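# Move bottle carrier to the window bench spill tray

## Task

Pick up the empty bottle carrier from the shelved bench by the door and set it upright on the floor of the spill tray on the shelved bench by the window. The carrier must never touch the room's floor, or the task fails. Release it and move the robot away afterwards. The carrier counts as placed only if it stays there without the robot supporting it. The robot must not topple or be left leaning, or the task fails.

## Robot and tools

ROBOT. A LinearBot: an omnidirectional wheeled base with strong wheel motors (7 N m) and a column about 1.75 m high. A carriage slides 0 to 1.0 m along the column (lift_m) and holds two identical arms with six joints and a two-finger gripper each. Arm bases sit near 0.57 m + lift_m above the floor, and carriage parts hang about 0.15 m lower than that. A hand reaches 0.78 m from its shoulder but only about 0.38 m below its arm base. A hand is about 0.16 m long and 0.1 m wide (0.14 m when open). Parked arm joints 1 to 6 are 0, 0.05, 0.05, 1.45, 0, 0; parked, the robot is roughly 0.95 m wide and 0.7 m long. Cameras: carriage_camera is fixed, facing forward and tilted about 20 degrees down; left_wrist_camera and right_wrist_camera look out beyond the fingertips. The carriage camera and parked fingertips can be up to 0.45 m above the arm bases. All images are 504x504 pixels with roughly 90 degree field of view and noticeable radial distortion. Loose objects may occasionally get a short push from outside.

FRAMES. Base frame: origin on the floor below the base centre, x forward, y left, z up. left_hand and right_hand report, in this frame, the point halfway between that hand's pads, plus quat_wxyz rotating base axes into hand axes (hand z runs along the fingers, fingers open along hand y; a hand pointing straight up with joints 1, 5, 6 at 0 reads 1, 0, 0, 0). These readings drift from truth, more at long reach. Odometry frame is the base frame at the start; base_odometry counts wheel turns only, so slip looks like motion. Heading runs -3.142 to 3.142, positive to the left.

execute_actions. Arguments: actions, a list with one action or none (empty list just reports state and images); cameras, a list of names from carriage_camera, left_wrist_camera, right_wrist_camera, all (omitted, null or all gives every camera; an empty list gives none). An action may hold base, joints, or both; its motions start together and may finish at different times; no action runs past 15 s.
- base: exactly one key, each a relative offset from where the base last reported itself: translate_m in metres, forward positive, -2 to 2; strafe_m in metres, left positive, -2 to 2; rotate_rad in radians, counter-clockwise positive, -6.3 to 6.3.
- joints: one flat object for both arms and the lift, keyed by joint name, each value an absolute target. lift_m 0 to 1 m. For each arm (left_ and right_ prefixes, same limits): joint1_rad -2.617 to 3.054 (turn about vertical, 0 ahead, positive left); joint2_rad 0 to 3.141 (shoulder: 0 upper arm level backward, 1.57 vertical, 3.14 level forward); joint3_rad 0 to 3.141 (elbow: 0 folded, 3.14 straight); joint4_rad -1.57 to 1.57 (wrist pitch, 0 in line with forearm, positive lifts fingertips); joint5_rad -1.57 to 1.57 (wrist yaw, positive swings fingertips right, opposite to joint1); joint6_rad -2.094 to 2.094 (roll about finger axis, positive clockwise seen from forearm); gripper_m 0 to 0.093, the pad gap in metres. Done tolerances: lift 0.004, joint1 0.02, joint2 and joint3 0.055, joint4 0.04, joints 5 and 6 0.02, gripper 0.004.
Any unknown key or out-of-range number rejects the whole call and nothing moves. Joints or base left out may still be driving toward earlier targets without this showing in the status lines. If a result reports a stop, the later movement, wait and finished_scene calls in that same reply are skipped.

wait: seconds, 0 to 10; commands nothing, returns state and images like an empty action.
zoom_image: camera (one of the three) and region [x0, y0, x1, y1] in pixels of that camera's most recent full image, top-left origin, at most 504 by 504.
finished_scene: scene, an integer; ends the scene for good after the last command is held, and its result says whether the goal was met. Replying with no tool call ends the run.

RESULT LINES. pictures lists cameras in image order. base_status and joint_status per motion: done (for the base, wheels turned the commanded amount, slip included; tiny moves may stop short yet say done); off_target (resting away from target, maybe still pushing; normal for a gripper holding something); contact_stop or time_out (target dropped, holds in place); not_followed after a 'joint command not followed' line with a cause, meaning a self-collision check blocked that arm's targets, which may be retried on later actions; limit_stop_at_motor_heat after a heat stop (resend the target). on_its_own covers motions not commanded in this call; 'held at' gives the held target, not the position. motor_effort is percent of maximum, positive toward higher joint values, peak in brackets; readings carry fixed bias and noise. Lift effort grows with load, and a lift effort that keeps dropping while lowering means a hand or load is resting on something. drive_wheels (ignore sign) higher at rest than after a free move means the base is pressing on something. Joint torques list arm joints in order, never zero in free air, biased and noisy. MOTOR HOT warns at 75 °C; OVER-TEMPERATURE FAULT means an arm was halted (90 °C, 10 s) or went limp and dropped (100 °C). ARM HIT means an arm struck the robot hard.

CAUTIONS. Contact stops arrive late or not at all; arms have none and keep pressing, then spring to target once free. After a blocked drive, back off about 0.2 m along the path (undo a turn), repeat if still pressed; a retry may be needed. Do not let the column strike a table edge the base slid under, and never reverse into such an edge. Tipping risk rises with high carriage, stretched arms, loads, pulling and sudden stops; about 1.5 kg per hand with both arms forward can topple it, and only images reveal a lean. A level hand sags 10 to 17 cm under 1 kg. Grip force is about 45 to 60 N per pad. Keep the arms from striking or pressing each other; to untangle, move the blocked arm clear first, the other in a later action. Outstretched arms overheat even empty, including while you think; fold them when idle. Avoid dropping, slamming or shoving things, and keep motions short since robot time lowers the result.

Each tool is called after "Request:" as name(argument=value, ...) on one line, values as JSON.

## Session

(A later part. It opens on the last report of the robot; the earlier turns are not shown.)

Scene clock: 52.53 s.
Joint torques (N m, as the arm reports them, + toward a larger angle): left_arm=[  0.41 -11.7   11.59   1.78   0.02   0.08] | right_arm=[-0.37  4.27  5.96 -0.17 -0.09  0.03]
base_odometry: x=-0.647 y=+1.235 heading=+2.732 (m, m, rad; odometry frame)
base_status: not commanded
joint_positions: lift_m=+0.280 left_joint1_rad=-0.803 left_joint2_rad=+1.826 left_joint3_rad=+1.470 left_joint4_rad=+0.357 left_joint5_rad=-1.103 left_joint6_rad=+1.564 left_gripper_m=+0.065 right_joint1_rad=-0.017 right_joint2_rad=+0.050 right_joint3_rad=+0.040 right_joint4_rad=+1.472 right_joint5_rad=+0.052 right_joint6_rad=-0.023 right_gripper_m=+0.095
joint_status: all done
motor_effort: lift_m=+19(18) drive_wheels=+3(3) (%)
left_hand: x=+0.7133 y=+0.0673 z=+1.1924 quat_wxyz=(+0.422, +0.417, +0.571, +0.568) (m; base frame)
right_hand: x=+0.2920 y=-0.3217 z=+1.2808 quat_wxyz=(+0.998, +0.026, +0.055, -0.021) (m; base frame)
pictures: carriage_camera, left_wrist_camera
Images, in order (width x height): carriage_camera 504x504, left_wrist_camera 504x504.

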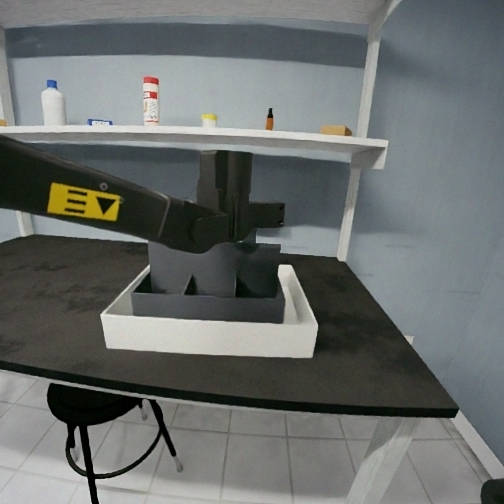

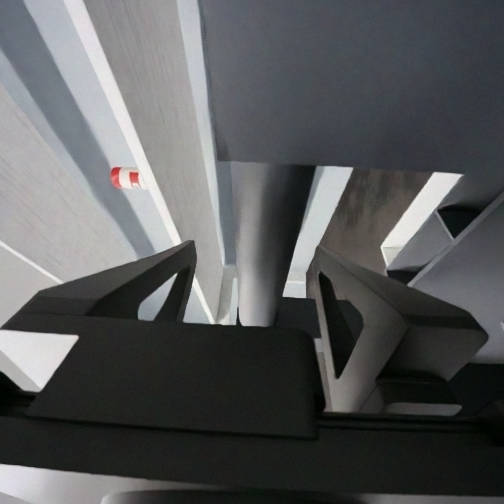

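Request:
execute_actions(actions=[{"base":{"translate_m":-0.5}}], cameras=["carriage_camera"])

Scene clock: 55.70 s.
Joint torques (N m, as the arm reports them, + toward a larger angle): left_arm=[  0.22 -11.43  11.94   1.71   0.02   0.1 ] | right_arm=[-0.32  4.19  6.07 -0.17 -0.1   0.03]
base_odometry: x=-0.189 y=+1.036 heading=+2.732 (m, m, rad; odometry frame)
base_status: done
joint_positions: lift_m=+0.280 left_joint1_rad=-0.803 left_joint2_rad=+1.820 left_joint3_rad=+1.470 left_joint4_rad=+0.362 left_joint5_rad=-1.103 left_joint6_rad=+1.564 left_gripper_m=+0.065 right_joint1_rad=-0.017 right_joint2_rad=+0.050 right_joint3_rad=+0.040 right_joint4_rad=+1.472 right_joint5_rad=+0.052 right_joint6_rad=-0.023 right_gripper_m=+0.095
joint_status: not commanded
motor_effort: lift_m=+17(19) drive_wheels=-1(13) (%)
left_hand: x=+0.7124 y=+0.0683 z=+1.1959 quat_wxyz=(+0.426, +0.413, +0.571, +0.567) (m; base frame)
right_hand: x=+0.2919 y=-0.3217 z=+1.2808 quat_wxyz=(+0.998, +0.026, +0.054, -0.021) (m; base frame)
pictures: carriage_camera
Images, in order (width x height): carriage_camera 504x504.

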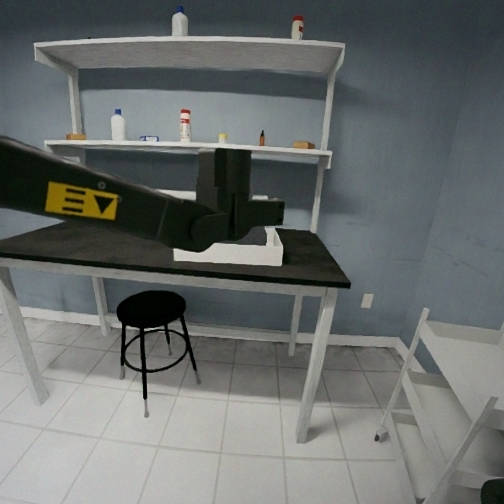

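Request:
finished_scene(scene=1)

The scene is finished: the task was done.


## Next scene

The same job, from a new start.

Request:
execute_actions(actions=[], cameras=["carriage_camera"])

Scene clock: 0.00 s.
Joint torques (N m, as the arm reports them, + toward a larger angle): no reading
base_odometry: x=+0.000 y=+0.000 heading=+0.000 (m, m, rad; odometry frame)
base_status: not commanded
joint_positions: lift_m=+0.301 left_joint1_rad=+0.012 left_joint2_rad=+0.037 left_joint3_rad=+0.058 left_joint4_rad=+1.452 left_joint5_rad=+0.022 left_joint6_rad=+0.043 left_gripper_m=+0.094 right_joint1_rad=-0.027 right_joint2_rad=+0.054 right_joint3_rad=+0.058 right_joint4_rad=+1.425 right_joint5_rad=-0.023 right_joint6_rad=-0.032 right_gripper_m=+0.095
joint_status: not commanded
motor_effort: lift_m=+19 drive_wheels=-1 (%)
left_hand: x=+0.2873 y=+0.3087 z=+1.3065 quat_wxyz=(+0.998, +0.012, +0.048, +0.027) (m; base frame)
right_hand: x=+0.2998 y=-0.3092 z=+1.3053 quat_wxyz=(+0.997, -0.012, +0.071, -0.029) (m; base frame)
pictures: carriage_camera
Images, in order (width x height): carriage_camera 504x504.

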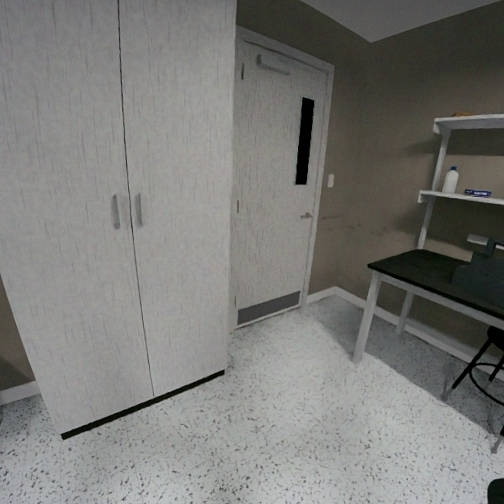

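Request:
execute_actions(actions=[{"base":{"rotate_rad":-1.05},"joints":{"lift_m":0.4}}], cameras=["carriage_camera"])

Scene clock: 2.67 s.
Joint torques (N m, as the arm reports them, + toward a larger angle): left_arm=[ 0.11  3.83  6.8  -0.24 -0.08  0.08] | right_arm=[-0.37  4.11  6.04 -0.09 -0.07  0.02]
base_odometry: x=+0.000 y=+0.000 heading=-1.050 (m, m, rad; odometry frame)
base_status: done
joint_positions: lift_m=+0.400 left_joint1_rad=+0.012 left_joint2_rad=+0.037 left_joint3_rad=+0.058 left_joint4_rad=+1.451 left_joint5_rad=+0.022 left_joint6_rad=+0.043 left_gripper_m=+0.094 right_joint1_rad=-0.027 right_joint2_rad=+0.054 right_joint3_rad=+0.058 right_joint4_rad=+1.424 right_joint5_rad=-0.023 right_joint6_rad=-0.032 right_gripper_m=+0.095
joint_status: all done
motor_effort: lift_m=+17(23) drive_wheels=+4(14) (%)
left_hand: x=+0.2874 y=+0.3087 z=+1.4057 quat_wxyz=(+0.998, +0.012, +0.049, +0.027) (m; base frame)
right_hand: x=+0.3001 y=-0.3092 z=+1.4044 quat_wxyz=(+0.997, -0.012, +0.072, -0.029) (m; base frame)
pictures: carriage_camera
Images, in order (width x height): carriage_camera 504x504.

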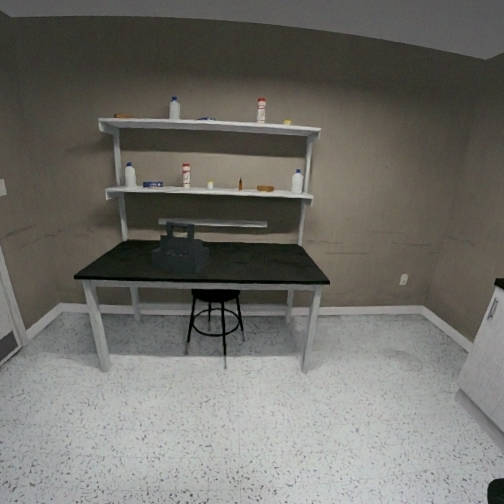

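Request:
execute_actions(actions=[{"base":{"strafe_m":0.35},"joints":{"lift_m":0.25,"left_joint1_rad":-0.4,"left_joint2_rad":2.0,"left_joint3_rad":1.5,"left_joint4_rad":0.52,"left_joint5_rad":0,"left_joint6_rad":1.57,"left_gripper_m":0.065}}], cameras=[])

Request:
execute_actions(actions=[{"base":{"translate_m":0.5}}], cameras=["carriage_camera","left_wrist_camera"])

Scene clock: 5.47 s.
Joint torques (N m, as the arm reports them, + toward a larger angle): left_arm=[ -1.05 -11.71  11.48   2.09  -0.08   0.03] | right_arm=[-0.41  4.08  5.95 -0.09 -0.06  0.05]
base_odometry: x=+0.304 y=+0.174 heading=-1.050 (m, m, rad; odometry frame)
base_status: done
joint_positions: lift_m=+0.250 left_joint1_rad=-0.391 left_joint2_rad=+2.006 left_joint3_rad=+1.471 left_joint4_rad=+0.506 left_joint5_rad=+0.005 left_joint6_rad=+1.564 left_gripper_m=+0.065 right_joint1_rad=-0.027 right_joint2_rad=+0.054 right_joint3_rad=+0.058 right_joint4_rad=+1.424 right_joint5_rad=-0.023 right_joint6_rad=-0.032 right_gripper_m=+0.095
joint_status: all done
motor_effort: lift_m=+16(19) drive_wheels=-5(17) (%)
left_hand: x=+0.8349 y=+0.0755 z=+1.0950 quat_wxyz=(+0.581, +0.596, +0.399, +0.384) (m; base frame)
right_hand: x=+0.3001 y=-0.3093 z=+1.2545 quat_wxyz=(+0.997, -0.012, +0.072, -0.029) (m; base frame)
pictures: none
No camera images: the call's "cameras" was empty. Leave "cameras" out to get every camera's image.

Scene clock: 8.57 s.
Joint torques (N m, as the arm reports them, + toward a larger angle): left_arm=[ -0.8  -11.78  11.59   1.98  -0.14   0.08] | right_arm=[-0.37  4.14  6.06 -0.08 -0.06  0.05]
base_odometry: x=+0.553 y=-0.260 heading=-1.050 (m, m, rad; odometry frame)
base_status: done
joint_positions: lift_m=+0.250 left_joint1_rad=-0.392 left_joint2_rad=+2.006 left_joint3_rad=+1.471 left_joint4_rad=+0.511 left_joint5_rad=+0.005 left_joint6_rad=+1.564 left_gripper_m=+0.065 right_joint1_rad=-0.027 right_joint2_rad=+0.054 right_joint3_rad=+0.058 right_joint4_rad=+1.424 right_joint5_rad=-0.023 right_joint6_rad=-0.032 right_gripper_m=+0.095
joint_status: not commanded
motor_effort: lift_m=+18(18) drive_wheels=-5(13) (%)
left_hand: x=+0.8347 y=+0.0749 z=+1.0961 quat_wxyz=(+0.583, +0.595, +0.398, +0.385) (m; base frame)
right_hand: x=+0.2999 y=-0.3092 z=+1.2545 quat_wxyz=(+0.997, -0.012, +0.071, -0.029) (m; base frame)
pictures: carriage_camera, left_wrist_camera
Images, in order (width x height): carriage_camera 504x504, left_wrist_camera 504x504.

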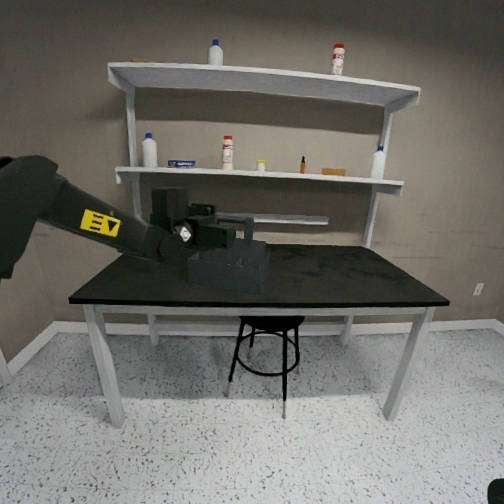

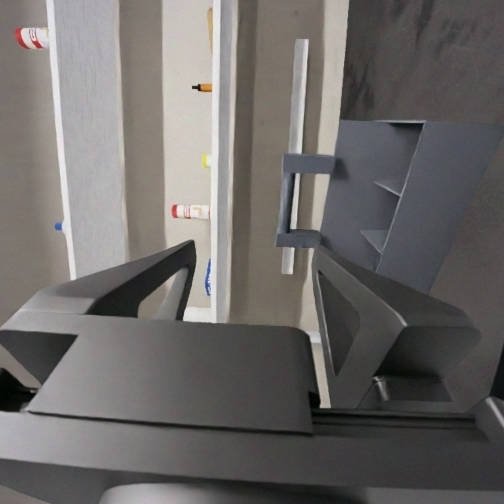

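Request:
execute_actions(actions=[{"base":{"strafe_m":-0.03},"joints":{"lift_m":0.2}}], cameras=[])

Request:
execute_actions(actions=[{"base":{"translate_m":0.2}}], cameras=["left_wrist_camera"])

Scene clock: 9.80 s.
Joint torques (N m, as the arm reports them, + toward a larger angle): left_arm=[ -0.45 -12.    10.36   2.01  -0.08   0.08] | right_arm=[-0.41  4.09  5.95 -0.09 -0.06  0.04]
base_odometry: x=+0.527 y=-0.275 heading=-1.049 (m, m, rad; odometry frame)
base_status: done
joint_positions: lift_m=+0.200 left_joint1_rad=-0.396 left_joint2_rad=+2.007 left_joint3_rad=+1.483 left_joint4_rad=+0.509 left_joint5_rad=+0.004 left_joint6_rad=+1.564 left_gripper_m=+0.065 right_joint1_rad=-0.027 right_joint2_rad=+0.054 right_joint3_rad=+0.058 right_joint4_rad=+1.424 right_joint5_rad=-0.023 right_joint6_rad=-0.032 right_gripper_m=+0.095
joint_status: all done
motor_effort: lift_m=+19(19) drive_wheels=+3(10) (%)
left_hand: x=+0.8349 y=+0.0725 z=+1.0511 quat_wxyz=(+0.586, +0.592, +0.396, +0.386) (m; base frame)
right_hand: x=+0.3000 y=-0.3092 z=+1.2044 quat_wxyz=(+0.997, -0.012, +0.072, -0.029) (m; base frame)
pictures: none
No camera images: the call's "cameras" was empty. Leave "cameras" out to get every camera's image.

Scene clock: 11.97 s.
Joint torques (N m, as the arm reports them, + toward a larger angle): left_arm=[ -0.43 -12.03  10.23   1.98  -0.13   0.03] | right_arm=[-0.32  4.15  5.94 -0.06 -0.06  0.04]
base_odometry: x=+0.626 y=-0.448 heading=-1.050 (m, m, rad; odometry frame)
base_status: done
joint_positions: lift_m=+0.200 left_joint1_rad=-0.396 left_joint2_rad=+2.007 left_joint3_rad=+1.483 left_joint4_rad=+0.512 left_joint5_rad=+0.004 left_joint6_rad=+1.564 left_gripper_m=+0.065 right_joint1_rad=-0.027 right_joint2_rad=+0.054 right_joint3_rad=+0.058 right_joint4_rad=+1.423 right_joint5_rad=-0.023 right_joint6_rad=-0.032 right_gripper_m=+0.095
joint_status: not commanded
motor_effort: lift_m=+17(17) drive_wheels=-4(12) (%)
left_hand: x=+0.8349 y=+0.0725 z=+1.0519 quat_wxyz=(+0.587, +0.591, +0.395, +0.387) (m; base frame)
right_hand: x=+0.3001 y=-0.3093 z=+1.2044 quat_wxyz=(+0.997, -0.012, +0.072, -0.029) (m; base frame)
pictures: left_wrist_camera
Images, in order (width x height): left_wrist_camera 504x504.

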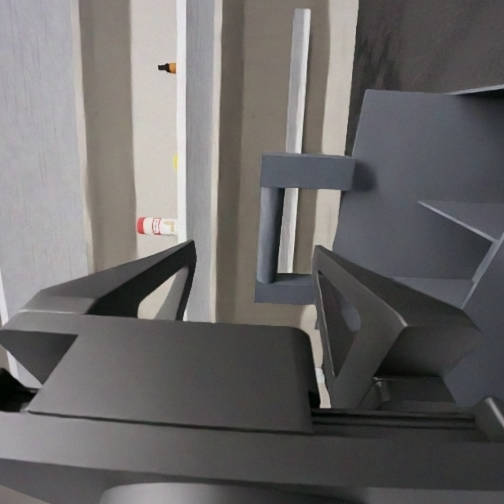

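Request:
execute_actions(actions=[{"base":{"translate_m":0.15},"joints":{"lift_m":0.188}}], cameras=["left_wrist_camera","carriage_camera"])

Scene clock: 13.90 s.
Joint torques (N m, as the arm reports them, + toward a larger angle): left_arm=[ -0.23 -12.17  10.62   1.95  -0.09   0.06] | right_arm=[-0.41  4.15  5.9  -0.07 -0.04  0.03]
base_odometry: x=+0.701 y=-0.579 heading=-1.050 (m, m, rad; odometry frame)
base_status: done
joint_positions: lift_m=+0.188 left_joint1_rad=-0.396 left_joint2_rad=+2.007 left_joint3_rad=+1.483 left_joint4_rad=+0.513 left_joint5_rad=+0.004 left_joint6_rad=+1.565 left_gripper_m=+0.065 right_joint1_rad=-0.027 right_joint2_rad=+0.054 right_joint3_rad=+0.058 right_joint4_rad=+1.423 right_joint5_rad=-0.023 right_joint6_rad=-0.032 right_gripper_m=+0.095
joint_status: all done
motor_effort: lift_m=+17(19) drive_wheels=-4(12) (%)
left_hand: x=+0.8349 y=+0.0725 z=+1.0401 quat_wxyz=(+0.587, +0.591, +0.395, +0.387) (m; base frame)
right_hand: x=+0.3001 y=-0.3092 z=+1.1923 quat_wxyz=(+0.997, -0.012, +0.072, -0.029) (m; base frame)
pictures: carriage_camera, left_wrist_camera
Images, in order (width x height): carriage_camera 504x504, left_wrist_camera 504x504.

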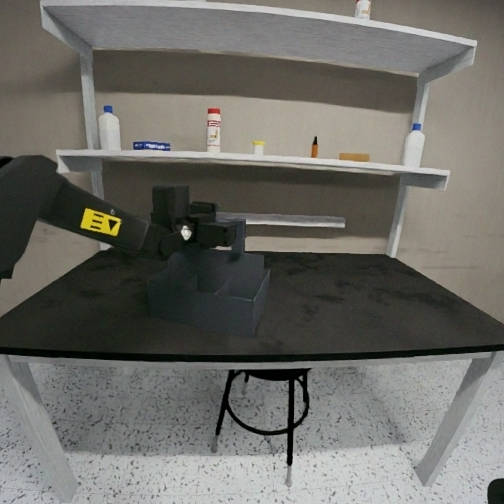

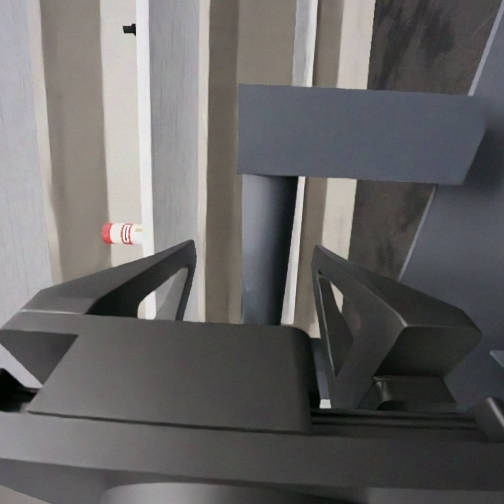

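Request:
execute_actions(actions=[{"base":{"translate_m":0.035},"joints":{"lift_m":0.183}}], cameras=[])

Request:
execute_actions(actions=[{"joints":{"left_gripper_m":0}}], cameras=[])

Request:
execute_actions(actions=[{"joints":{"lift_m":0.26,"left_joint4_rad":0.6}}], cameras=["carriage_camera","left_wrist_camera"])

Scene clock: 16.27 s.
Joint torques (N m, as the arm reports them, + toward a larger angle): left_arm=[ -0.63 -11.93  10.2    1.95  -0.11   0.09] | right_arm=[-0.32  4.12  5.89 -0.07 -0.06  0.04]
base_odometry: x=+0.718 y=-0.609 heading=-1.051 (m, m, rad; odometry frame)
base_status: done
joint_positions: lift_m=+0.183 left_joint1_rad=-0.396 left_joint2_rad=+2.007 left_joint3_rad=+1.483 left_joint4_rad=+0.513 left_joint5_rad=+0.004 left_joint6_rad=+1.565 left_gripper_m=+0.065 right_joint1_rad=-0.027 right_joint2_rad=+0.054 right_joint3_rad=+0.058 right_joint4_rad=+1.424 right_joint5_rad=-0.023 right_joint6_rad=-0.032 right_gripper_m=+0.095
joint_status: all done
motor_effort: lift_m=+18(20) drive_wheels=+3(15) (%)
left_hand: x=+0.8349 y=+0.0725 z=+1.0352 quat_wxyz=(+0.587, +0.591, +0.395, +0.387) (m; base frame)
right_hand: x=+0.3000 y=-0.3092 z=+1.1875 quat_wxyz=(+0.997, -0.012, +0.072, -0.029) (m; base frame)
pictures: none
No camera images: the call's "cameras" was empty. Leave "cameras" out to get every camera's image.

Scene clock: 16.90 s.
Joint torques (N m, as the arm reports them, + toward a larger angle): left_arm=[ -0.5  -11.98  10.34   2.02  -0.09   0.01] | right_arm=[-0.42  4.14  5.88 -0.08 -0.07  0.03]
base_odometry: x=+0.718 y=-0.609 heading=-1.051 (m, m, rad; odometry frame)
base_status: not commanded
joint_positions: lift_m=+0.183 left_joint1_rad=-0.396 left_joint2_rad=+2.007 left_joint3_rad=+1.483 left_joint4_rad=+0.508 left_joint5_rad=+0.004 left_joint6_rad=+1.570 left_gripper_m=+0.022 right_joint1_rad=-0.027 right_joint2_rad=+0.054 right_joint3_rad=+0.058 right_joint4_rad=+1.424 right_joint5_rad=-0.023 right_joint6_rad=-0.032 right_gripper_m=+0.095
joint_status: left_gripper_m off_target (ended at +0.022, target +0.000)
motor_effort: lift_m=+18(18) drive_wheels=+3(4) (%)
left_hand: x=+0.8349 y=+0.0725 z=+1.0339 quat_wxyz=(+0.585, +0.594, +0.394, +0.387) (m; base frame)
right_hand: x=+0.3000 y=-0.3092 z=+1.1875 quat_wxyz=(+0.997, -0.012, +0.072, -0.029) (m; base frame)
pictures: none
No camera images: the call's "cameras" was empty. Leave "cameras" out to get every camera's image.

Scene clock: 17.73 s.
Joint torques (N m, as the arm reports them, + toward a larger angle): left_arm=[ -0.45 -13.6   10.35   2.58  -0.11  -0.04] | right_arm=[-0.4   4.19  6.02 -0.07 -0.07  0.02]
base_odometry: x=+0.718 y=-0.609 heading=-1.051 (m, m, rad; odometry frame)
base_status: not commanded
joint_positions: lift_m=+0.260 left_joint1_rad=-0.396 left_joint2_rad=+2.026 left_joint3_rad=+1.483 left_joint4_rad=+0.531 left_joint5_rad=+0.004 left_joint6_rad=+1.570 left_gripper_m=+0.022 right_joint1_rad=-0.027 right_joint2_rad=+0.054 right_joint3_rad=+0.058 right_joint4_rad=+1.424 right_joint5_rad=-0.023 right_joint6_rad=-0.032 right_gripper_m=+0.095
joint_status: left_joint4_rad off_target (ended at +0.531, target +0.600); the others done
motor_effort: lift_m=+18(23) drive_wheels=+3(4) (%)
left_hand: x=+0.8378 y=+0.0713 z=+1.1048 quat_wxyz=(+0.586, +0.593, +0.394, +0.388) (m; base frame)
right_hand: x=+0.3001 y=-0.3092 z=+1.2644 quat_wxyz=(+0.997, -0.012, +0.072, -0.029) (m; base frame)
pictures: carriage_camera, left_wrist_camera
Images, in order (width x height): carriage_camera 504x504, left_wrist_camera 504x504.

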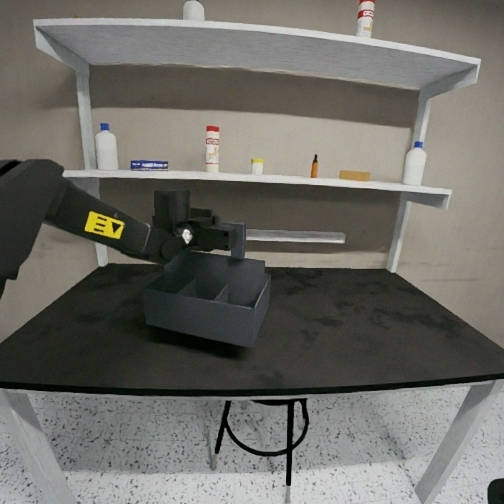

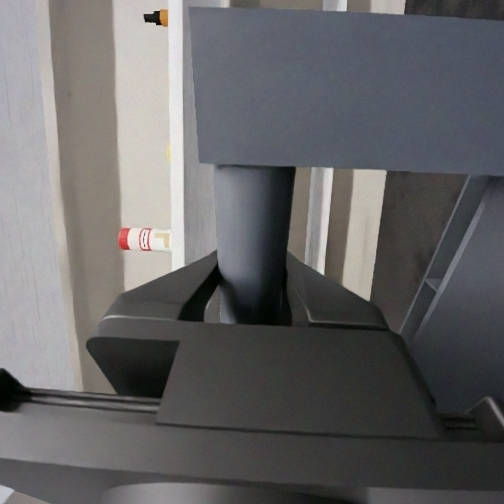

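Request:
execute_actions(actions=[{"base":{"translate_m":-0.95}}], cameras=[])

Request:
execute_actions(actions=[{"base":{"rotate_rad":-3.14},"joints":{"lift_m":0.5,"left_joint5_rad":-0.42}}], cameras=["carriage_camera"])

Scene clock: 22.03 s.
Joint torques (N m, as the arm reports them, + toward a larger angle): left_arm=[ -0.54 -13.91  10.25   2.63  -0.05   0.04] | right_arm=[-0.41  4.1   6.   -0.07 -0.07  0.03]
base_odometry: x=+0.246 y=+0.215 heading=-1.051 (m, m, rad; odometry frame)
base_status: done
joint_positions: lift_m=+0.260 left_joint1_rad=-0.396 left_joint2_rad=+2.026 left_joint3_rad=+1.483 left_joint4_rad=+0.523 left_joint5_rad=+0.002 left_joint6_rad=+1.570 left_gripper_m=+0.022 right_joint1_rad=-0.027 right_joint2_rad=+0.054 right_joint3_rad=+0.058 right_joint4_rad=+1.423 right_joint5_rad=-0.023 right_joint6_rad=-0.032 right_gripper_m=+0.095
joint_status: not commanded
motor_effort: lift_m=+19(17) drive_wheels=-2(19) (%)
left_hand: x=+0.8379 y=+0.0715 z=+1.1029 quat_wxyz=(+0.583, +0.595, +0.395, +0.387) (m; base frame)
right_hand: x=+0.3002 y=-0.3092 z=+1.2644 quat_wxyz=(+0.997, -0.012, +0.072, -0.029) (m; base frame)
pictures: none
No camera images: the call's "cameras" was empty. Leave "cameras" out to get every camera's image.

Scene clock: 26.30 s.
Joint torques (N m, as the arm reports them, + toward a larger angle): left_arm=[ -0.51 -13.62  10.27   2.51  -0.01   0.03] | right_arm=[-0.45  4.04  5.95  0.   -0.06  0.03]
base_odometry: x=+0.246 y=+0.215 heading=+2.092 (m, m, rad; odometry frame)
base_status: done
joint_positions: lift_m=+0.500 left_joint1_rad=-0.395 left_joint2_rad=+2.027 left_joint3_rad=+1.483 left_joint4_rad=+0.534 left_joint5_rad=-0.421 left_joint6_rad=+1.570 left_gripper_m=+0.022 right_joint1_rad=-0.027 right_joint2_rad=+0.054 right_joint3_rad=+0.058 right_joint4_rad=+1.420 right_joint5_rad=-0.023 right_joint6_rad=-0.032 right_gripper_m=+0.095
joint_status: all done
motor_effort: lift_m=+18(24) drive_wheels=+4(14) (%)
left_hand: x=+0.8515 y=+0.1429 z=+1.3454 quat_wxyz=(+0.491, +0.496, +0.508, +0.505) (m; base frame)
right_hand: x=+0.3010 y=-0.3093 z=+1.5042 quat_wxyz=(+0.997, -0.012, +0.074, -0.029) (m; base frame)
pictures: carriage_camera
Images, in order (width x height): carriage_camera 504x504.

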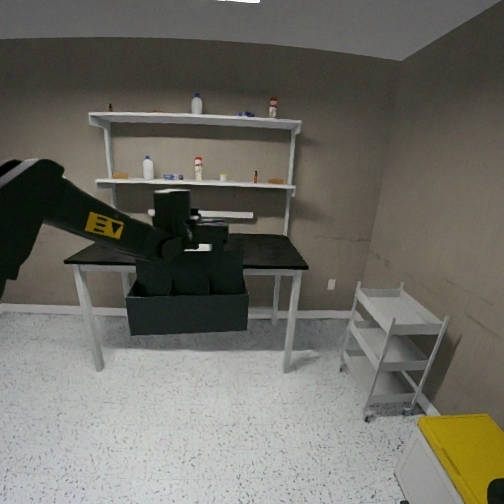

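Request:
execute_actions(actions=[{"base":{"translate_m":0.55},"joints":{"left_joint1_rad":0.5}}], cameras=["carriage_camera"])

Scene clock: 29.77 s.
Joint torques (N m, as the arm reports them, + toward a larger angle): left_arm=[ -0.77 -13.81  10.1    2.56  -0.01   0.  ] | right_arm=[-0.38  4.11  5.98 -0.03 -0.06  0.03]
base_odometry: x=-0.027 y=+0.693 heading=+2.092 (m, m, rad; odometry frame)
base_status: done
joint_positions: lift_m=+0.500 left_joint1_rad=+0.509 left_joint2_rad=+2.027 left_joint3_rad=+1.483 left_joint4_rad=+0.529 left_joint5_rad=-0.425 left_joint6_rad=+1.573 left_gripper_m=+0.022 right_joint1_rad=-0.027 right_joint2_rad=+0.054 right_joint3_rad=+0.058 right_joint4_rad=+1.420 right_joint5_rad=-0.023 right_joint6_rad=-0.032 right_gripper_m=+0.095
joint_status: all done
motor_effort: lift_m=+18(18) drive_wheels=-5(17) (%)
left_hand: x=+0.7597 y=+0.6700 z=+1.3443 quat_wxyz=(+0.217, +0.226, +0.675, +0.668) (m; base frame)
right_hand: x=+0.3009 y=-0.3093 z=+1.5043 quat_wxyz=(+0.997, -0.012, +0.073, -0.029) (m; base frame)
pictures: carriage_camera
Images, in order (width x height): carriage_camera 504x504.

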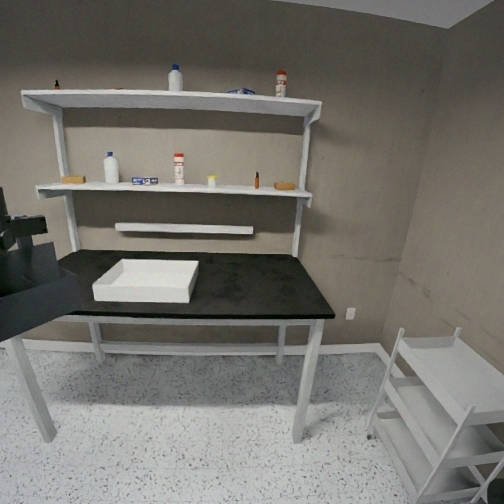

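Request:
execute_actions(actions=[{"base":{"strafe_m":0.31},"joints":{"left_joint1_rad":-0.4}}], cameras=[])

Request:
execute_actions(actions=[{"base":{"translate_m":0.42},"joints":{"lift_m":0.48}}], cameras=["carriage_camera"])

Scene clock: 32.60 s.
Joint torques (N m, as the arm reports them, + toward a larger angle): left_arm=[  0.18 -13.69  10.16   2.54  -0.11   0.06] | right_arm=[-0.34  4.14  5.93 -0.05 -0.06  0.06]
base_odometry: x=-0.296 y=+0.539 heading=+2.091 (m, m, rad; odometry frame)
base_status: done
joint_positions: lift_m=+0.500 left_joint1_rad=-0.403 left_joint2_rad=+2.027 left_joint3_rad=+1.483 left_joint4_rad=+0.528 left_joint5_rad=-0.415 left_joint6_rad=+1.565 left_gripper_m=+0.022 right_joint1_rad=-0.027 right_joint2_rad=+0.054 right_joint3_rad=+0.058 right_joint4_rad=+1.420 right_joint5_rad=-0.023 right_joint6_rad=-0.032 right_gripper_m=+0.095
joint_status: all done
motor_effort: lift_m=+19(17) drive_wheels=+2(13) (%)
left_hand: x=+0.8502 y=+0.1372 z=+1.3442 quat_wxyz=(+0.494, +0.500, +0.506, +0.499) (m; base frame)
right_hand: x=+0.3009 y=-0.3093 z=+1.5043 quat_wxyz=(+0.997, -0.012, +0.073, -0.029) (m; base frame)
pictures: none
No camera images: the call's "cameras" was empty. Leave "cameras" out to get every camera's image.

Scene clock: 35.47 s.
Joint torques (N m, as the arm reports them, + toward a larger angle): left_arm=[  0.47 -13.6   10.43   2.52  -0.08   0.03] | right_arm=[-0.39  4.1   6.02 -0.05 -0.05  0.02]
base_odometry: x=-0.506 y=+0.903 heading=+2.092 (m, m, rad; odometry frame)
base_status: done
joint_positions: lift_m=+0.480 left_joint1_rad=-0.403 left_joint2_rad=+2.027 left_joint3_rad=+1.483 left_joint4_rad=+0.526 left_joint5_rad=-0.416 left_joint6_rad=+1.567 left_gripper_m=+0.022 right_joint1_rad=-0.027 right_joint2_rad=+0.054 right_joint3_rad=+0.058 right_joint4_rad=+1.423 right_joint5_rad=-0.023 right_joint6_rad=-0.032 right_gripper_m=+0.095
joint_status: all done
motor_effort: lift_m=+19(20) drive_wheels=-5(12) (%)
left_hand: x=+0.8503 y=+0.1373 z=+1.3231 quat_wxyz=(+0.492, +0.502, +0.507, +0.500) (m; base frame)
right_hand: x=+0.3003 y=-0.3092 z=+1.4843 quat_wxyz=(+0.997, -0.012, +0.072, -0.029) (m; base frame)
pictures: carriage_camera
Images, in order (width x height): carriage_camera 504x504.

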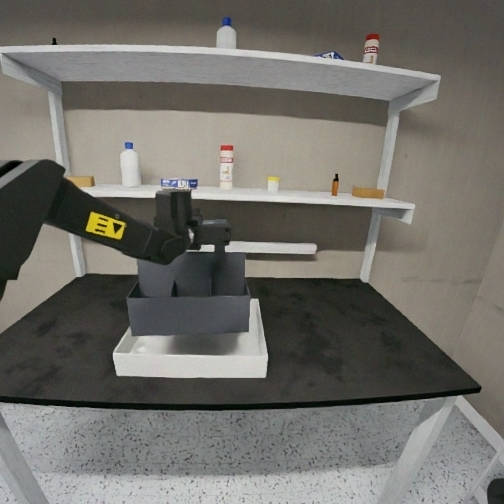

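Request:
execute_actions(actions=[{"joints":{"lift_m":0.39}}], cameras=["carriage_camera"])

Request:
execute_actions(actions=[{"joints":{"lift_m":0.342}}], cameras=["carriage_camera"])

Scene clock: 36.53 s.
Joint torques (N m, as the arm reports them, + toward a larger angle): left_arm=[  0.3  -11.59   9.65   2.    -0.14  -0.39] | right_arm=[-0.4   4.06  5.97 -0.07 -0.06  0.04]
base_odometry: x=-0.506 y=+0.903 heading=+2.092 (m, m, rad; odometry frame)
base_status: not commanded
joint_positions: lift_m=+0.390 left_joint1_rad=-0.403 left_joint2_rad=+2.005 left_joint3_rad=+1.489 left_joint4_rad=+0.582 left_joint5_rad=-0.410 left_joint6_rad=+1.616 left_gripper_m=+0.022 right_joint1_rad=-0.027 right_joint2_rad=+0.054 right_joint3_rad=+0.058 right_joint4_rad=+1.423 right_joint5_rad=-0.024 right_joint6_rad=-0.032 right_gripper_m=+0.095
joint_status: all done
on_its_own: left_joint4_rad moved +0.056 to your old target +0.600
motor_effort: lift_m=+18(19) drive_wheels=-5(6) (%)
left_hand: x=+0.8468 y=+0.1380 z=+1.2622 quat_wxyz=(+0.508, +0.487, +0.482, +0.522) (m; base frame)
right_hand: x=+0.3001 y=-0.3091 z=+1.3945 quat_wxyz=(+0.997, -0.012, +0.072, -0.029) (m; base frame)
pictures: carriage_camera
Images, in order (width x height): carriage_camera 504x504.

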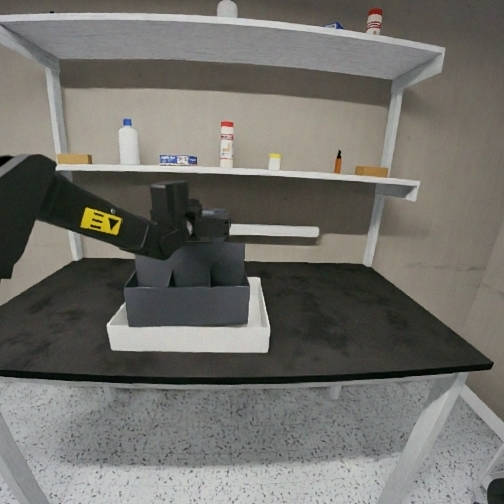

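Scene clock: 37.27 s.
Joint torques (N m, as the arm reports them, + toward a larger angle): left_arm=[ 0.32 -8.99  6.96  1.12 -0.35 -0.9 ] | right_arm=[-0.43  4.03  5.97 -0.08 -0.06  0.04]
base_odometry: x=-0.506 y=+0.903 heading=+2.092 (m, m, rad; odometry frame)
base_status: not commanded
joint_positions: lift_m=+0.342 left_joint1_rad=-0.403 left_joint2_rad=+1.976 left_joint3_rad=+1.523 left_joint4_rad=+0.670 left_joint5_rad=-0.388 left_joint6_rad=+1.671 left_gripper_m=+0.022 right_joint1_rad=-0.027 right_joint2_rad=+0.054 right_joint3_rad=+0.058 right_joint4_rad=+1.424 right_joint5_rad=-0.024 right_joint6_rad=-0.032 right_gripper_m=+0.095
joint_status: all done
motor_effort: lift_m=+16(17) drive_wheels=-4(5) (%)
left_hand: x=+0.8393 y=+0.1374 z=+1.2680 quat_wxyz=(+0.545, +0.452, +0.442, +0.550) (m; base frame)
right_hand: x=+0.3001 y=-0.3091 z=+1.3466 quat_wxyz=(+0.997, -0.012, +0.072, -0.029) (m; base frame)
pictures: carriage_camera
Images, in order (width x height): carriage_camera 504x504.

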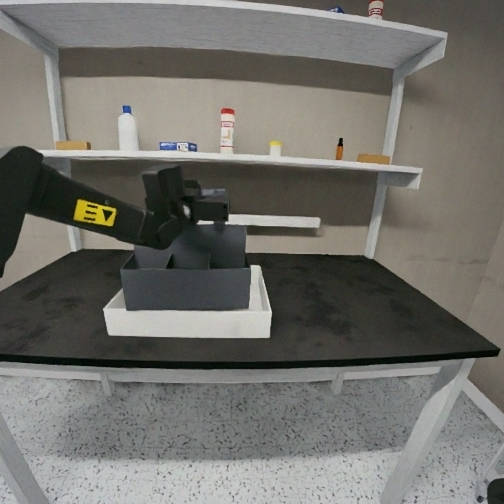

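Request:
execute_actions(actions=[{"joints":{"lift_m":0.435}}], cameras=["carriage_camera"])

Request:
zoom_image(camera="carriage_camera", region=[90,240,290,390])

Scene clock: 38.37 s.
Joint torques (N m, as the arm reports them, + toward a larger angle): left_arm=[  0.26 -13.29   9.75   2.39  -0.14  -0.02] | right_arm=[-0.41  4.11  5.98 -0.06 -0.05  0.04]
base_odometry: x=-0.506 y=+0.903 heading=+2.092 (m, m, rad; odometry frame)
base_status: not commanded
joint_positions: lift_m=+0.435 left_joint1_rad=-0.403 left_joint2_rad=+2.022 left_joint3_rad=+1.491 left_joint4_rad=+0.541 left_joint5_rad=-0.411 left_joint6_rad=+1.578 left_gripper_m=+0.022 right_joint1_rad=-0.027 right_joint2_rad=+0.054 right_joint3_rad=+0.058 right_joint4_rad=+1.424 right_joint5_rad=-0.023 right_joint6_rad=-0.032 right_gripper_m=+0.095
joint_status: all done
motor_effort: lift_m=+19(22) drive_wheels=+4(4) (%)
left_hand: x=+0.8501 y=+0.1367 z=+1.2883 quat_wxyz=(+0.500, +0.497, +0.499, +0.505) (m; base frame)
right_hand: x=+0.3001 y=-0.3092 z=+1.4394 quat_wxyz=(+0.997, -0.012, +0.072, -0.029) (m; base frame)
pictures: carriage_camera
Images, in order (width x height): carriage_camera 504x504.

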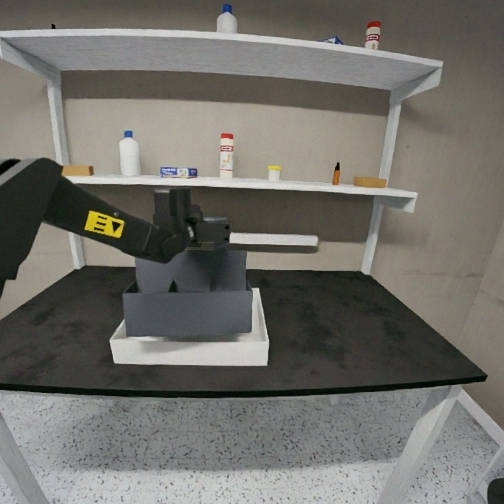

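Region (90, 240, 290, 390) of carriage_camera's 504x504 image, scaled by 2.520, with more detail than that image has; it fills the top 378 rows of this view, and the rest is white.

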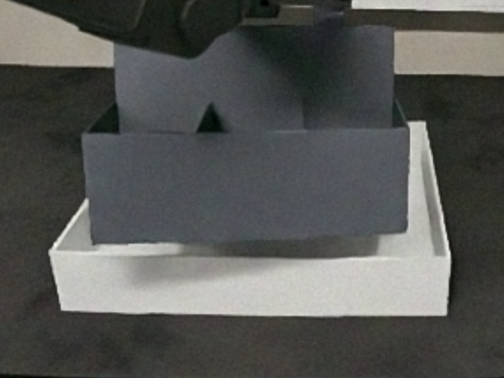

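Request:
execute_actions(actions=[{"base":{"strafe_m":-0.02},"joints":{"left_joint5_rad":-0.36}}], cameras=[])

Request:
execute_actions(actions=[{"joints":{"lift_m":0.39}}], cameras=["carriage_camera","left_wrist_camera"])

Request:
zoom_image(camera="carriage_camera", region=[90,240,290,390])

Scene clock: 39.47 s.
Joint torques (N m, as the arm reports them, + toward a larger angle): left_arm=[  0.07 -13.2    9.81   2.47   0.    -0.01] | right_arm=[-0.33  4.1   5.98 -0.08 -0.05  0.03]
base_odometry: x=-0.488 y=+0.913 heading=+2.092 (m, m, rad; odometry frame)
base_status: done
joint_positions: lift_m=+0.435 left_joint1_rad=-0.401 left_joint2_rad=+2.022 left_joint3_rad=+1.491 left_joint4_rad=+0.541 left_joint5_rad=-0.364 left_joint6_rad=+1.574 left_gripper_m=+0.022 right_joint1_rad=-0.027 right_joint2_rad=+0.054 right_joint3_rad=+0.058 right_joint4_rad=+1.424 right_joint5_rad=-0.023 right_joint6_rad=-0.032 right_gripper_m=+0.095
joint_status: all done
motor_effort: lift_m=+17(18) drive_wheels=+3(10) (%)
left_hand: x=+0.8503 y=+0.1300 z=+1.2882 quat_wxyz=(+0.511, +0.507, +0.489, +0.493) (m; base frame)
right_hand: x=+0.3001 y=-0.3092 z=+1.4394 quat_wxyz=(+0.997, -0.012, +0.072, -0.029) (m; base frame)
pictures: none
No camera images: the call's "cameras" was empty. Leave "cameras" out to get every camera's image.

Scene clock: 40.17 s.
Joint torques (N m, as the arm reports them, + toward a larger angle): left_arm=[  0.07 -12.92   9.49   2.24  -0.07  -0.17] | right_arm=[-0.37  4.13  6.02 -0.07 -0.06  0.04]
base_odometry: x=-0.488 y=+0.913 heading=+2.092 (m, m, rad; odometry frame)
base_status: not commanded
joint_positions: lift_m=+0.390 left_joint1_rad=-0.401 left_joint2_rad=+2.020 left_joint3_rad=+1.491 left_joint4_rad=+0.567 left_joint5_rad=-0.360 left_joint6_rad=+1.592 left_gripper_m=+0.022 right_joint1_rad=-0.027 right_joint2_rad=+0.054 right_joint3_rad=+0.058 right_joint4_rad=+1.424 right_joint5_rad=-0.023 right_joint6_rad=-0.032 right_gripper_m=+0.095
joint_status: all done
motor_effort: lift_m=+17(18) drive_wheels=+3(5) (%)
left_hand: x=+0.8499 y=+0.1296 z=+1.2504 quat_wxyz=(+0.517, +0.503, +0.479, +0.500) (m; base frame)
right_hand: x=+0.3001 y=-0.3092 z=+1.3944 quat_wxyz=(+0.997, -0.012, +0.072, -0.029) (m; base frame)
pictures: carriage_camera, left_wrist_camera
Images, in order (width x height): carriage_camera 504x504, left_wrist_camera 504x504.

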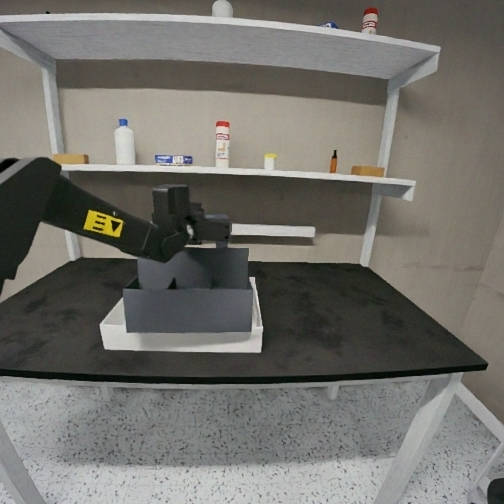

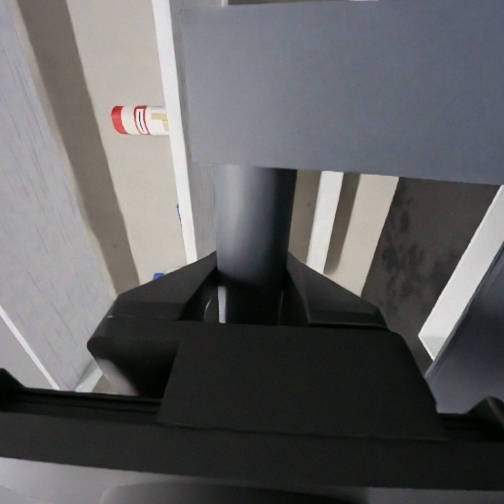

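Region (90, 240, 290, 390) of carriage_camera's 504x504 image, scaled by 2.520, with more detail than that image has; it fills the top 378 rows of this view, and the rest is white.

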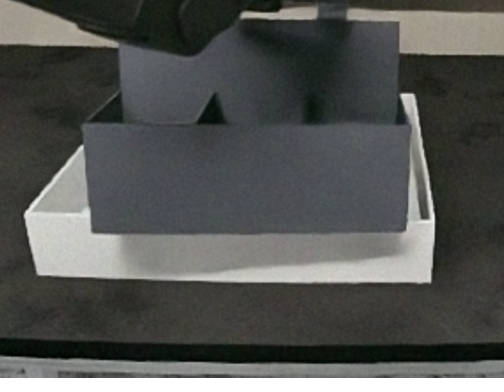

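On the front rim. Lift, forward, a little left.

Request:
execute_actions(actions=[{"base":{"strafe_m":0.02},"joints":{"lift_m":0.43}}], cameras=[])

Request:
execute_actions(actions=[{"base":{"translate_m":0.06}}], cameras=[])

Request:
execute_actions(actions=[{"joints":{"lift_m":0.365}}], cameras=["carriage_camera","left_wrist_camera"])

Scene clock: 41.20 s.
Joint torques (N m, as the arm reports them, + toward a larger angle): left_arm=[ -0.12 -13.54   9.78   2.43  -0.04  -0.03] | right_arm=[-0.33  4.09  5.95 -0.06 -0.05  0.02]
base_odometry: x=-0.506 y=+0.903 heading=+2.092 (m, m, rad; odometry frame)
base_status: done
joint_positions: lift_m=+0.430 left_joint1_rad=-0.399 left_joint2_rad=+2.024 left_joint3_rad=+1.491 left_joint4_rad=+0.541 left_joint5_rad=-0.360 left_joint6_rad=+1.575 left_gripper_m=+0.022 right_joint1_rad=-0.027 right_joint2_rad=+0.054 right_joint3_rad=+0.058 right_joint4_rad=+1.424 right_joint5_rad=-0.024 right_joint6_rad=-0.032 right_gripper_m=+0.095
joint_status: all done
motor_effort: lift_m=+18(23) drive_wheels=-3(14) (%)
left_hand: x=+0.8510 y=+0.1301 z=+1.2819 quat_wxyz=(+0.511, +0.508, +0.488, +0.492) (m; base frame)
right_hand: x=+0.3001 y=-0.3091 z=+1.4345 quat_wxyz=(+0.997, -0.012, +0.072, -0.029) (m; base frame)
pictures: none
No camera images: the call's "cameras" was empty. Leave "cameras" out to get every camera's image.

Scene clock: 42.47 s.
Joint torques (N m, as the arm reports them, + toward a larger angle): left_arm=[ -0.06 -13.37   9.7    2.48  -0.02   0.  ] | right_arm=[-0.45  4.11  5.94 -0.1  -0.05  0.02]
base_odometry: x=-0.535 y=+0.955 heading=+2.091 (m, m, rad; odometry frame)
base_status: done
joint_positions: lift_m=+0.430 left_joint1_rad=-0.399 left_joint2_rad=+2.024 left_joint3_rad=+1.491 left_joint4_rad=+0.535 left_joint5_rad=-0.360 left_joint6_rad=+1.575 left_gripper_m=+0.022 right_joint1_rad=-0.027 right_joint2_rad=+0.054 right_joint3_rad=+0.058 right_joint4_rad=+1.424 right_joint5_rad=-0.024 right_joint6_rad=-0.032 right_gripper_m=+0.095
joint_status: not commanded
motor_effort: lift_m=+17(18) drive_wheels=-4(11) (%)
left_hand: x=+0.8510 y=+0.1301 z=+1.2806 quat_wxyz=(+0.509, +0.510, +0.489, +0.491) (m; base frame)
right_hand: x=+0.3000 y=-0.3091 z=+1.4345 quat_wxyz=(+0.997, -0.012, +0.072, -0.029) (m; base frame)
pictures: none
No camera images: the call's "cameras" was empty. Leave "cameras" out to get every camera's image.

Scene clock: 43.33 s.
Joint torques (N m, as the arm reports them, + toward a larger angle): left_arm=[ -0.34 -13.48   9.42   2.65  -0.08  -0.03] | right_arm=[-0.38  4.08  5.96 -0.07 -0.06  0.03]
base_odometry: x=-0.535 y=+0.955 heading=+2.092 (m, m, rad; odometry frame)
base_status: not commanded
joint_positions: lift_m=+0.365 left_joint1_rad=-0.399 left_joint2_rad=+2.026 left_joint3_rad=+1.491 left_joint4_rad=+0.526 left_joint5_rad=-0.360 left_joint6_rad=+1.574 left_gripper_m=+0.022 right_joint1_rad=-0.027 right_joint2_rad=+0.054 right_joint3_rad=+0.058 right_joint4_rad=+1.424 right_joint5_rad=-0.024 right_joint6_rad=-0.032 right_gripper_m=+0.095
joint_status: all done
motor_effort: lift_m=+19(20) drive_wheels=-3(3) (%)
left_hand: x=+0.8511 y=+0.1301 z=+1.2127 quat_wxyz=(+0.506, +0.513, +0.491, +0.490) (m; base frame)
right_hand: x=+0.3000 y=-0.3091 z=+1.3694 quat_wxyz=(+0.997, -0.012, +0.072, -0.029) (m; base frame)
pictures: carriage_camera, left_wrist_camera
Images, in order (width x height): carriage_camera 504x504, left_wrist_camera 504x504.

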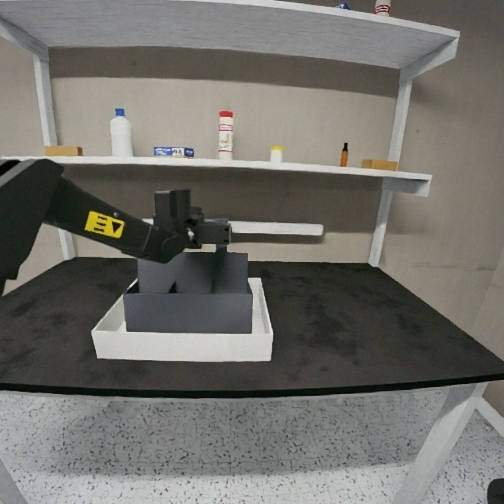

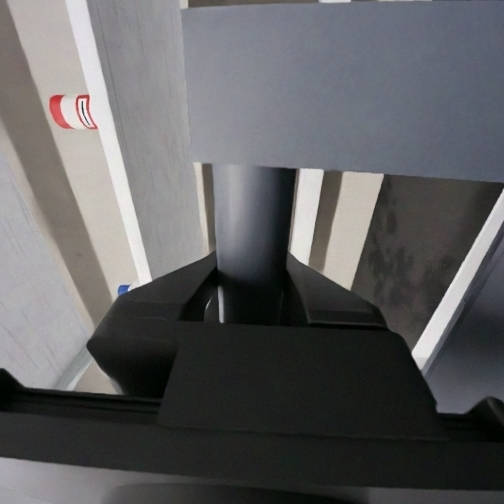

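Request:
execute_actions(actions=[{"joints":{"lift_m":0.325,"left_joint4_rad":0.55}}], cameras=[])

Request:
execute_actions(actions=[{"joints":{"left_gripper_m":0.065}}], cameras=["carriage_camera","left_wrist_camera"])

Scene clock: 44.17 s.
Joint torques (N m, as the arm reports them, + toward a larger angle): left_arm=[ -0.11 -11.52   9.74   1.59  -0.02  -0.25] | right_arm=[-0.39  4.15  5.9  -0.09 -0.06  0.04]
base_odometry: x=-0.535 y=+0.955 heading=+2.092 (m, m, rad; odometry frame)
base_status: not commanded
joint_positions: lift_m=+0.325 left_joint1_rad=-0.399 left_joint2_rad=+2.005 left_joint3_rad=+1.491 left_joint4_rad=+0.579 left_joint5_rad=-0.361 left_joint6_rad=+1.600 left_gripper_m=+0.022 right_joint1_rad=-0.027 right_joint2_rad=+0.054 right_joint3_rad=+0.058 right_joint4_rad=+1.424 right_joint5_rad=-0.024 right_joint6_rad=-0.032 right_gripper_m=+0.095
joint_status: all done
motor_effort: lift_m=+19(18) drive_wheels=-3(3) (%)
left_hand: x=+0.8474 y=+0.1318 z=+1.1975 quat_wxyz=(+0.523, +0.495, +0.474, +0.507) (m; base frame)
right_hand: x=+0.3000 y=-0.3091 z=+1.3294 quat_wxyz=(+0.997, -0.012, +0.072, -0.029) (m; base frame)
pictures: none
No camera images: the call's "cameras" was empty. Leave "cameras" out to get every camera's image.

Scene clock: 44.80 s.
Joint torques (N m, as the arm reports them, + toward a larger angle): left_arm=[ -0.07 -11.82   9.88   1.83  -0.02  -0.01] | right_arm=[-0.39  4.1   5.95 -0.07 -0.04  0.02]
base_odometry: x=-0.535 y=+0.955 heading=+2.092 (m, m, rad; odometry frame)
base_status: not commanded
joint_positions: lift_m=+0.325 left_joint1_rad=-0.399 left_joint2_rad=+2.005 left_joint3_rad=+1.491 left_joint4_rad=+0.555 left_joint5_rad=-0.361 left_joint6_rad=+1.579 left_gripper_m=+0.065 right_joint1_rad=-0.027 right_joint2_rad=+0.054 right_joint3_rad=+0.058 right_joint4_rad=+1.424 right_joint5_rad=-0.024 right_joint6_rad=-0.032 right_gripper_m=+0.095
joint_status: all done
motor_effort: lift_m=+17(17) drive_wheels=+3(3) (%)
left_hand: x=+0.8477 y=+0.1317 z=+1.1920 quat_wxyz=(+0.521, +0.498, +0.483, +0.498) (m; base frame)
right_hand: x=+0.3000 y=-0.3091 z=+1.3294 quat_wxyz=(+0.997, -0.012, +0.072, -0.029) (m; base frame)
pictures: carriage_camera, left_wrist_camera
Images, in order (width x height): carriage_camera 504x504, left_wrist_camera 504x504.

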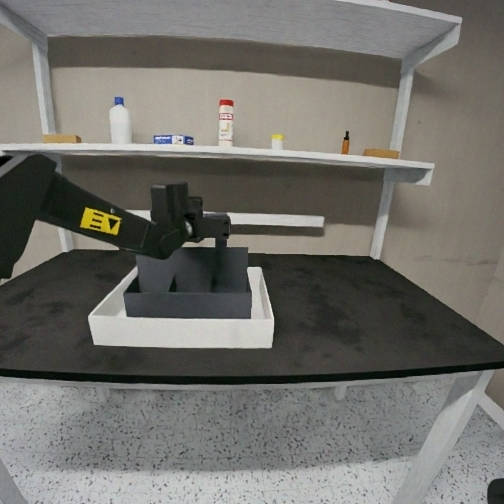

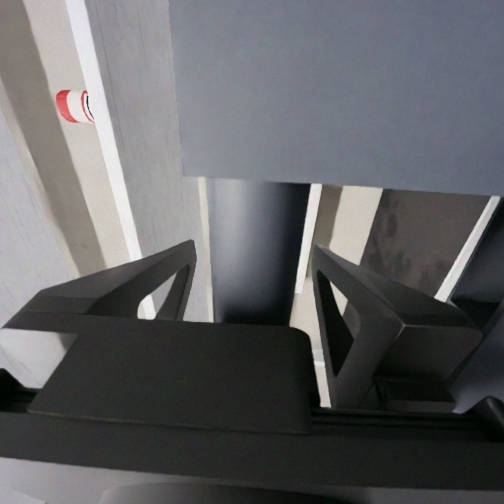

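Request:
execute_actions(actions=[{"base":{"translate_m":-0.45}}], cameras=["carriage_camera","left_wrist_camera"])

Scene clock: 47.83 s.
Joint torques (N m, as the arm reports them, + toward a larger angle): left_arm=[ -0.14 -11.55   9.74   1.93  -0.05  -0.04] | right_arm=[-0.35  4.03  5.97 -0.11 -0.05  0.03]
base_odometry: x=-0.311 y=+0.565 heading=+2.091 (m, m, rad; odometry frame)
base_status: done
joint_positions: lift_m=+0.325 left_joint1_rad=-0.399 left_joint2_rad=+2.005 left_joint3_rad=+1.491 left_joint4_rad=+0.546 left_joint5_rad=-0.361 left_joint6_rad=+1.578 left_gripper_m=+0.065 right_joint1_rad=-0.027 right_joint2_rad=+0.054 right_joint3_rad=+0.058 right_joint4_rad=+1.423 right_joint5_rad=-0.024 right_joint6_rad=-0.032 right_gripper_m=+0.095
joint_status: not commanded
motor_effort: lift_m=+18(19) drive_wheels=-2(15) (%)
left_hand: x=+0.8478 y=+0.1317 z=+1.1898 quat_wxyz=(+0.518, +0.501, +0.484, +0.497) (m; base frame)
right_hand: x=+0.3001 y=-0.3091 z=+1.3294 quat_wxyz=(+0.997, -0.012, +0.072, -0.029) (m; base frame)
pictures: carriage_camera, left_wrist_camera
Images, in order (width x height): carriage_camera 504x504, left_wrist_camera 504x504.

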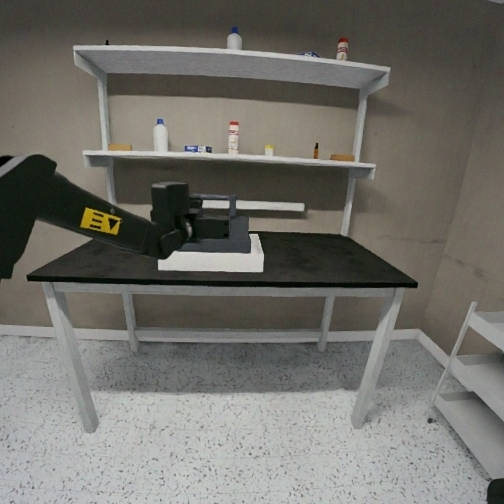

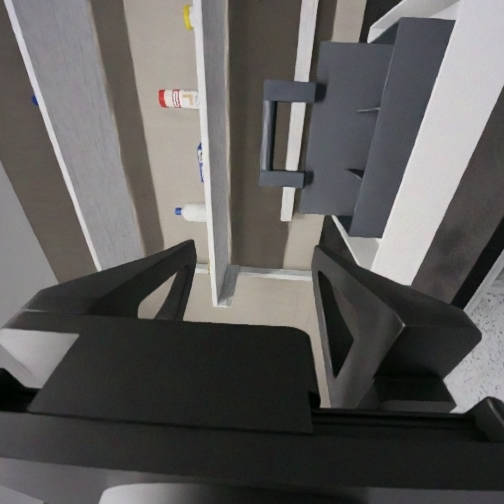

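Request:
finished_scene(scene=2)

The scene is finished: the task was done.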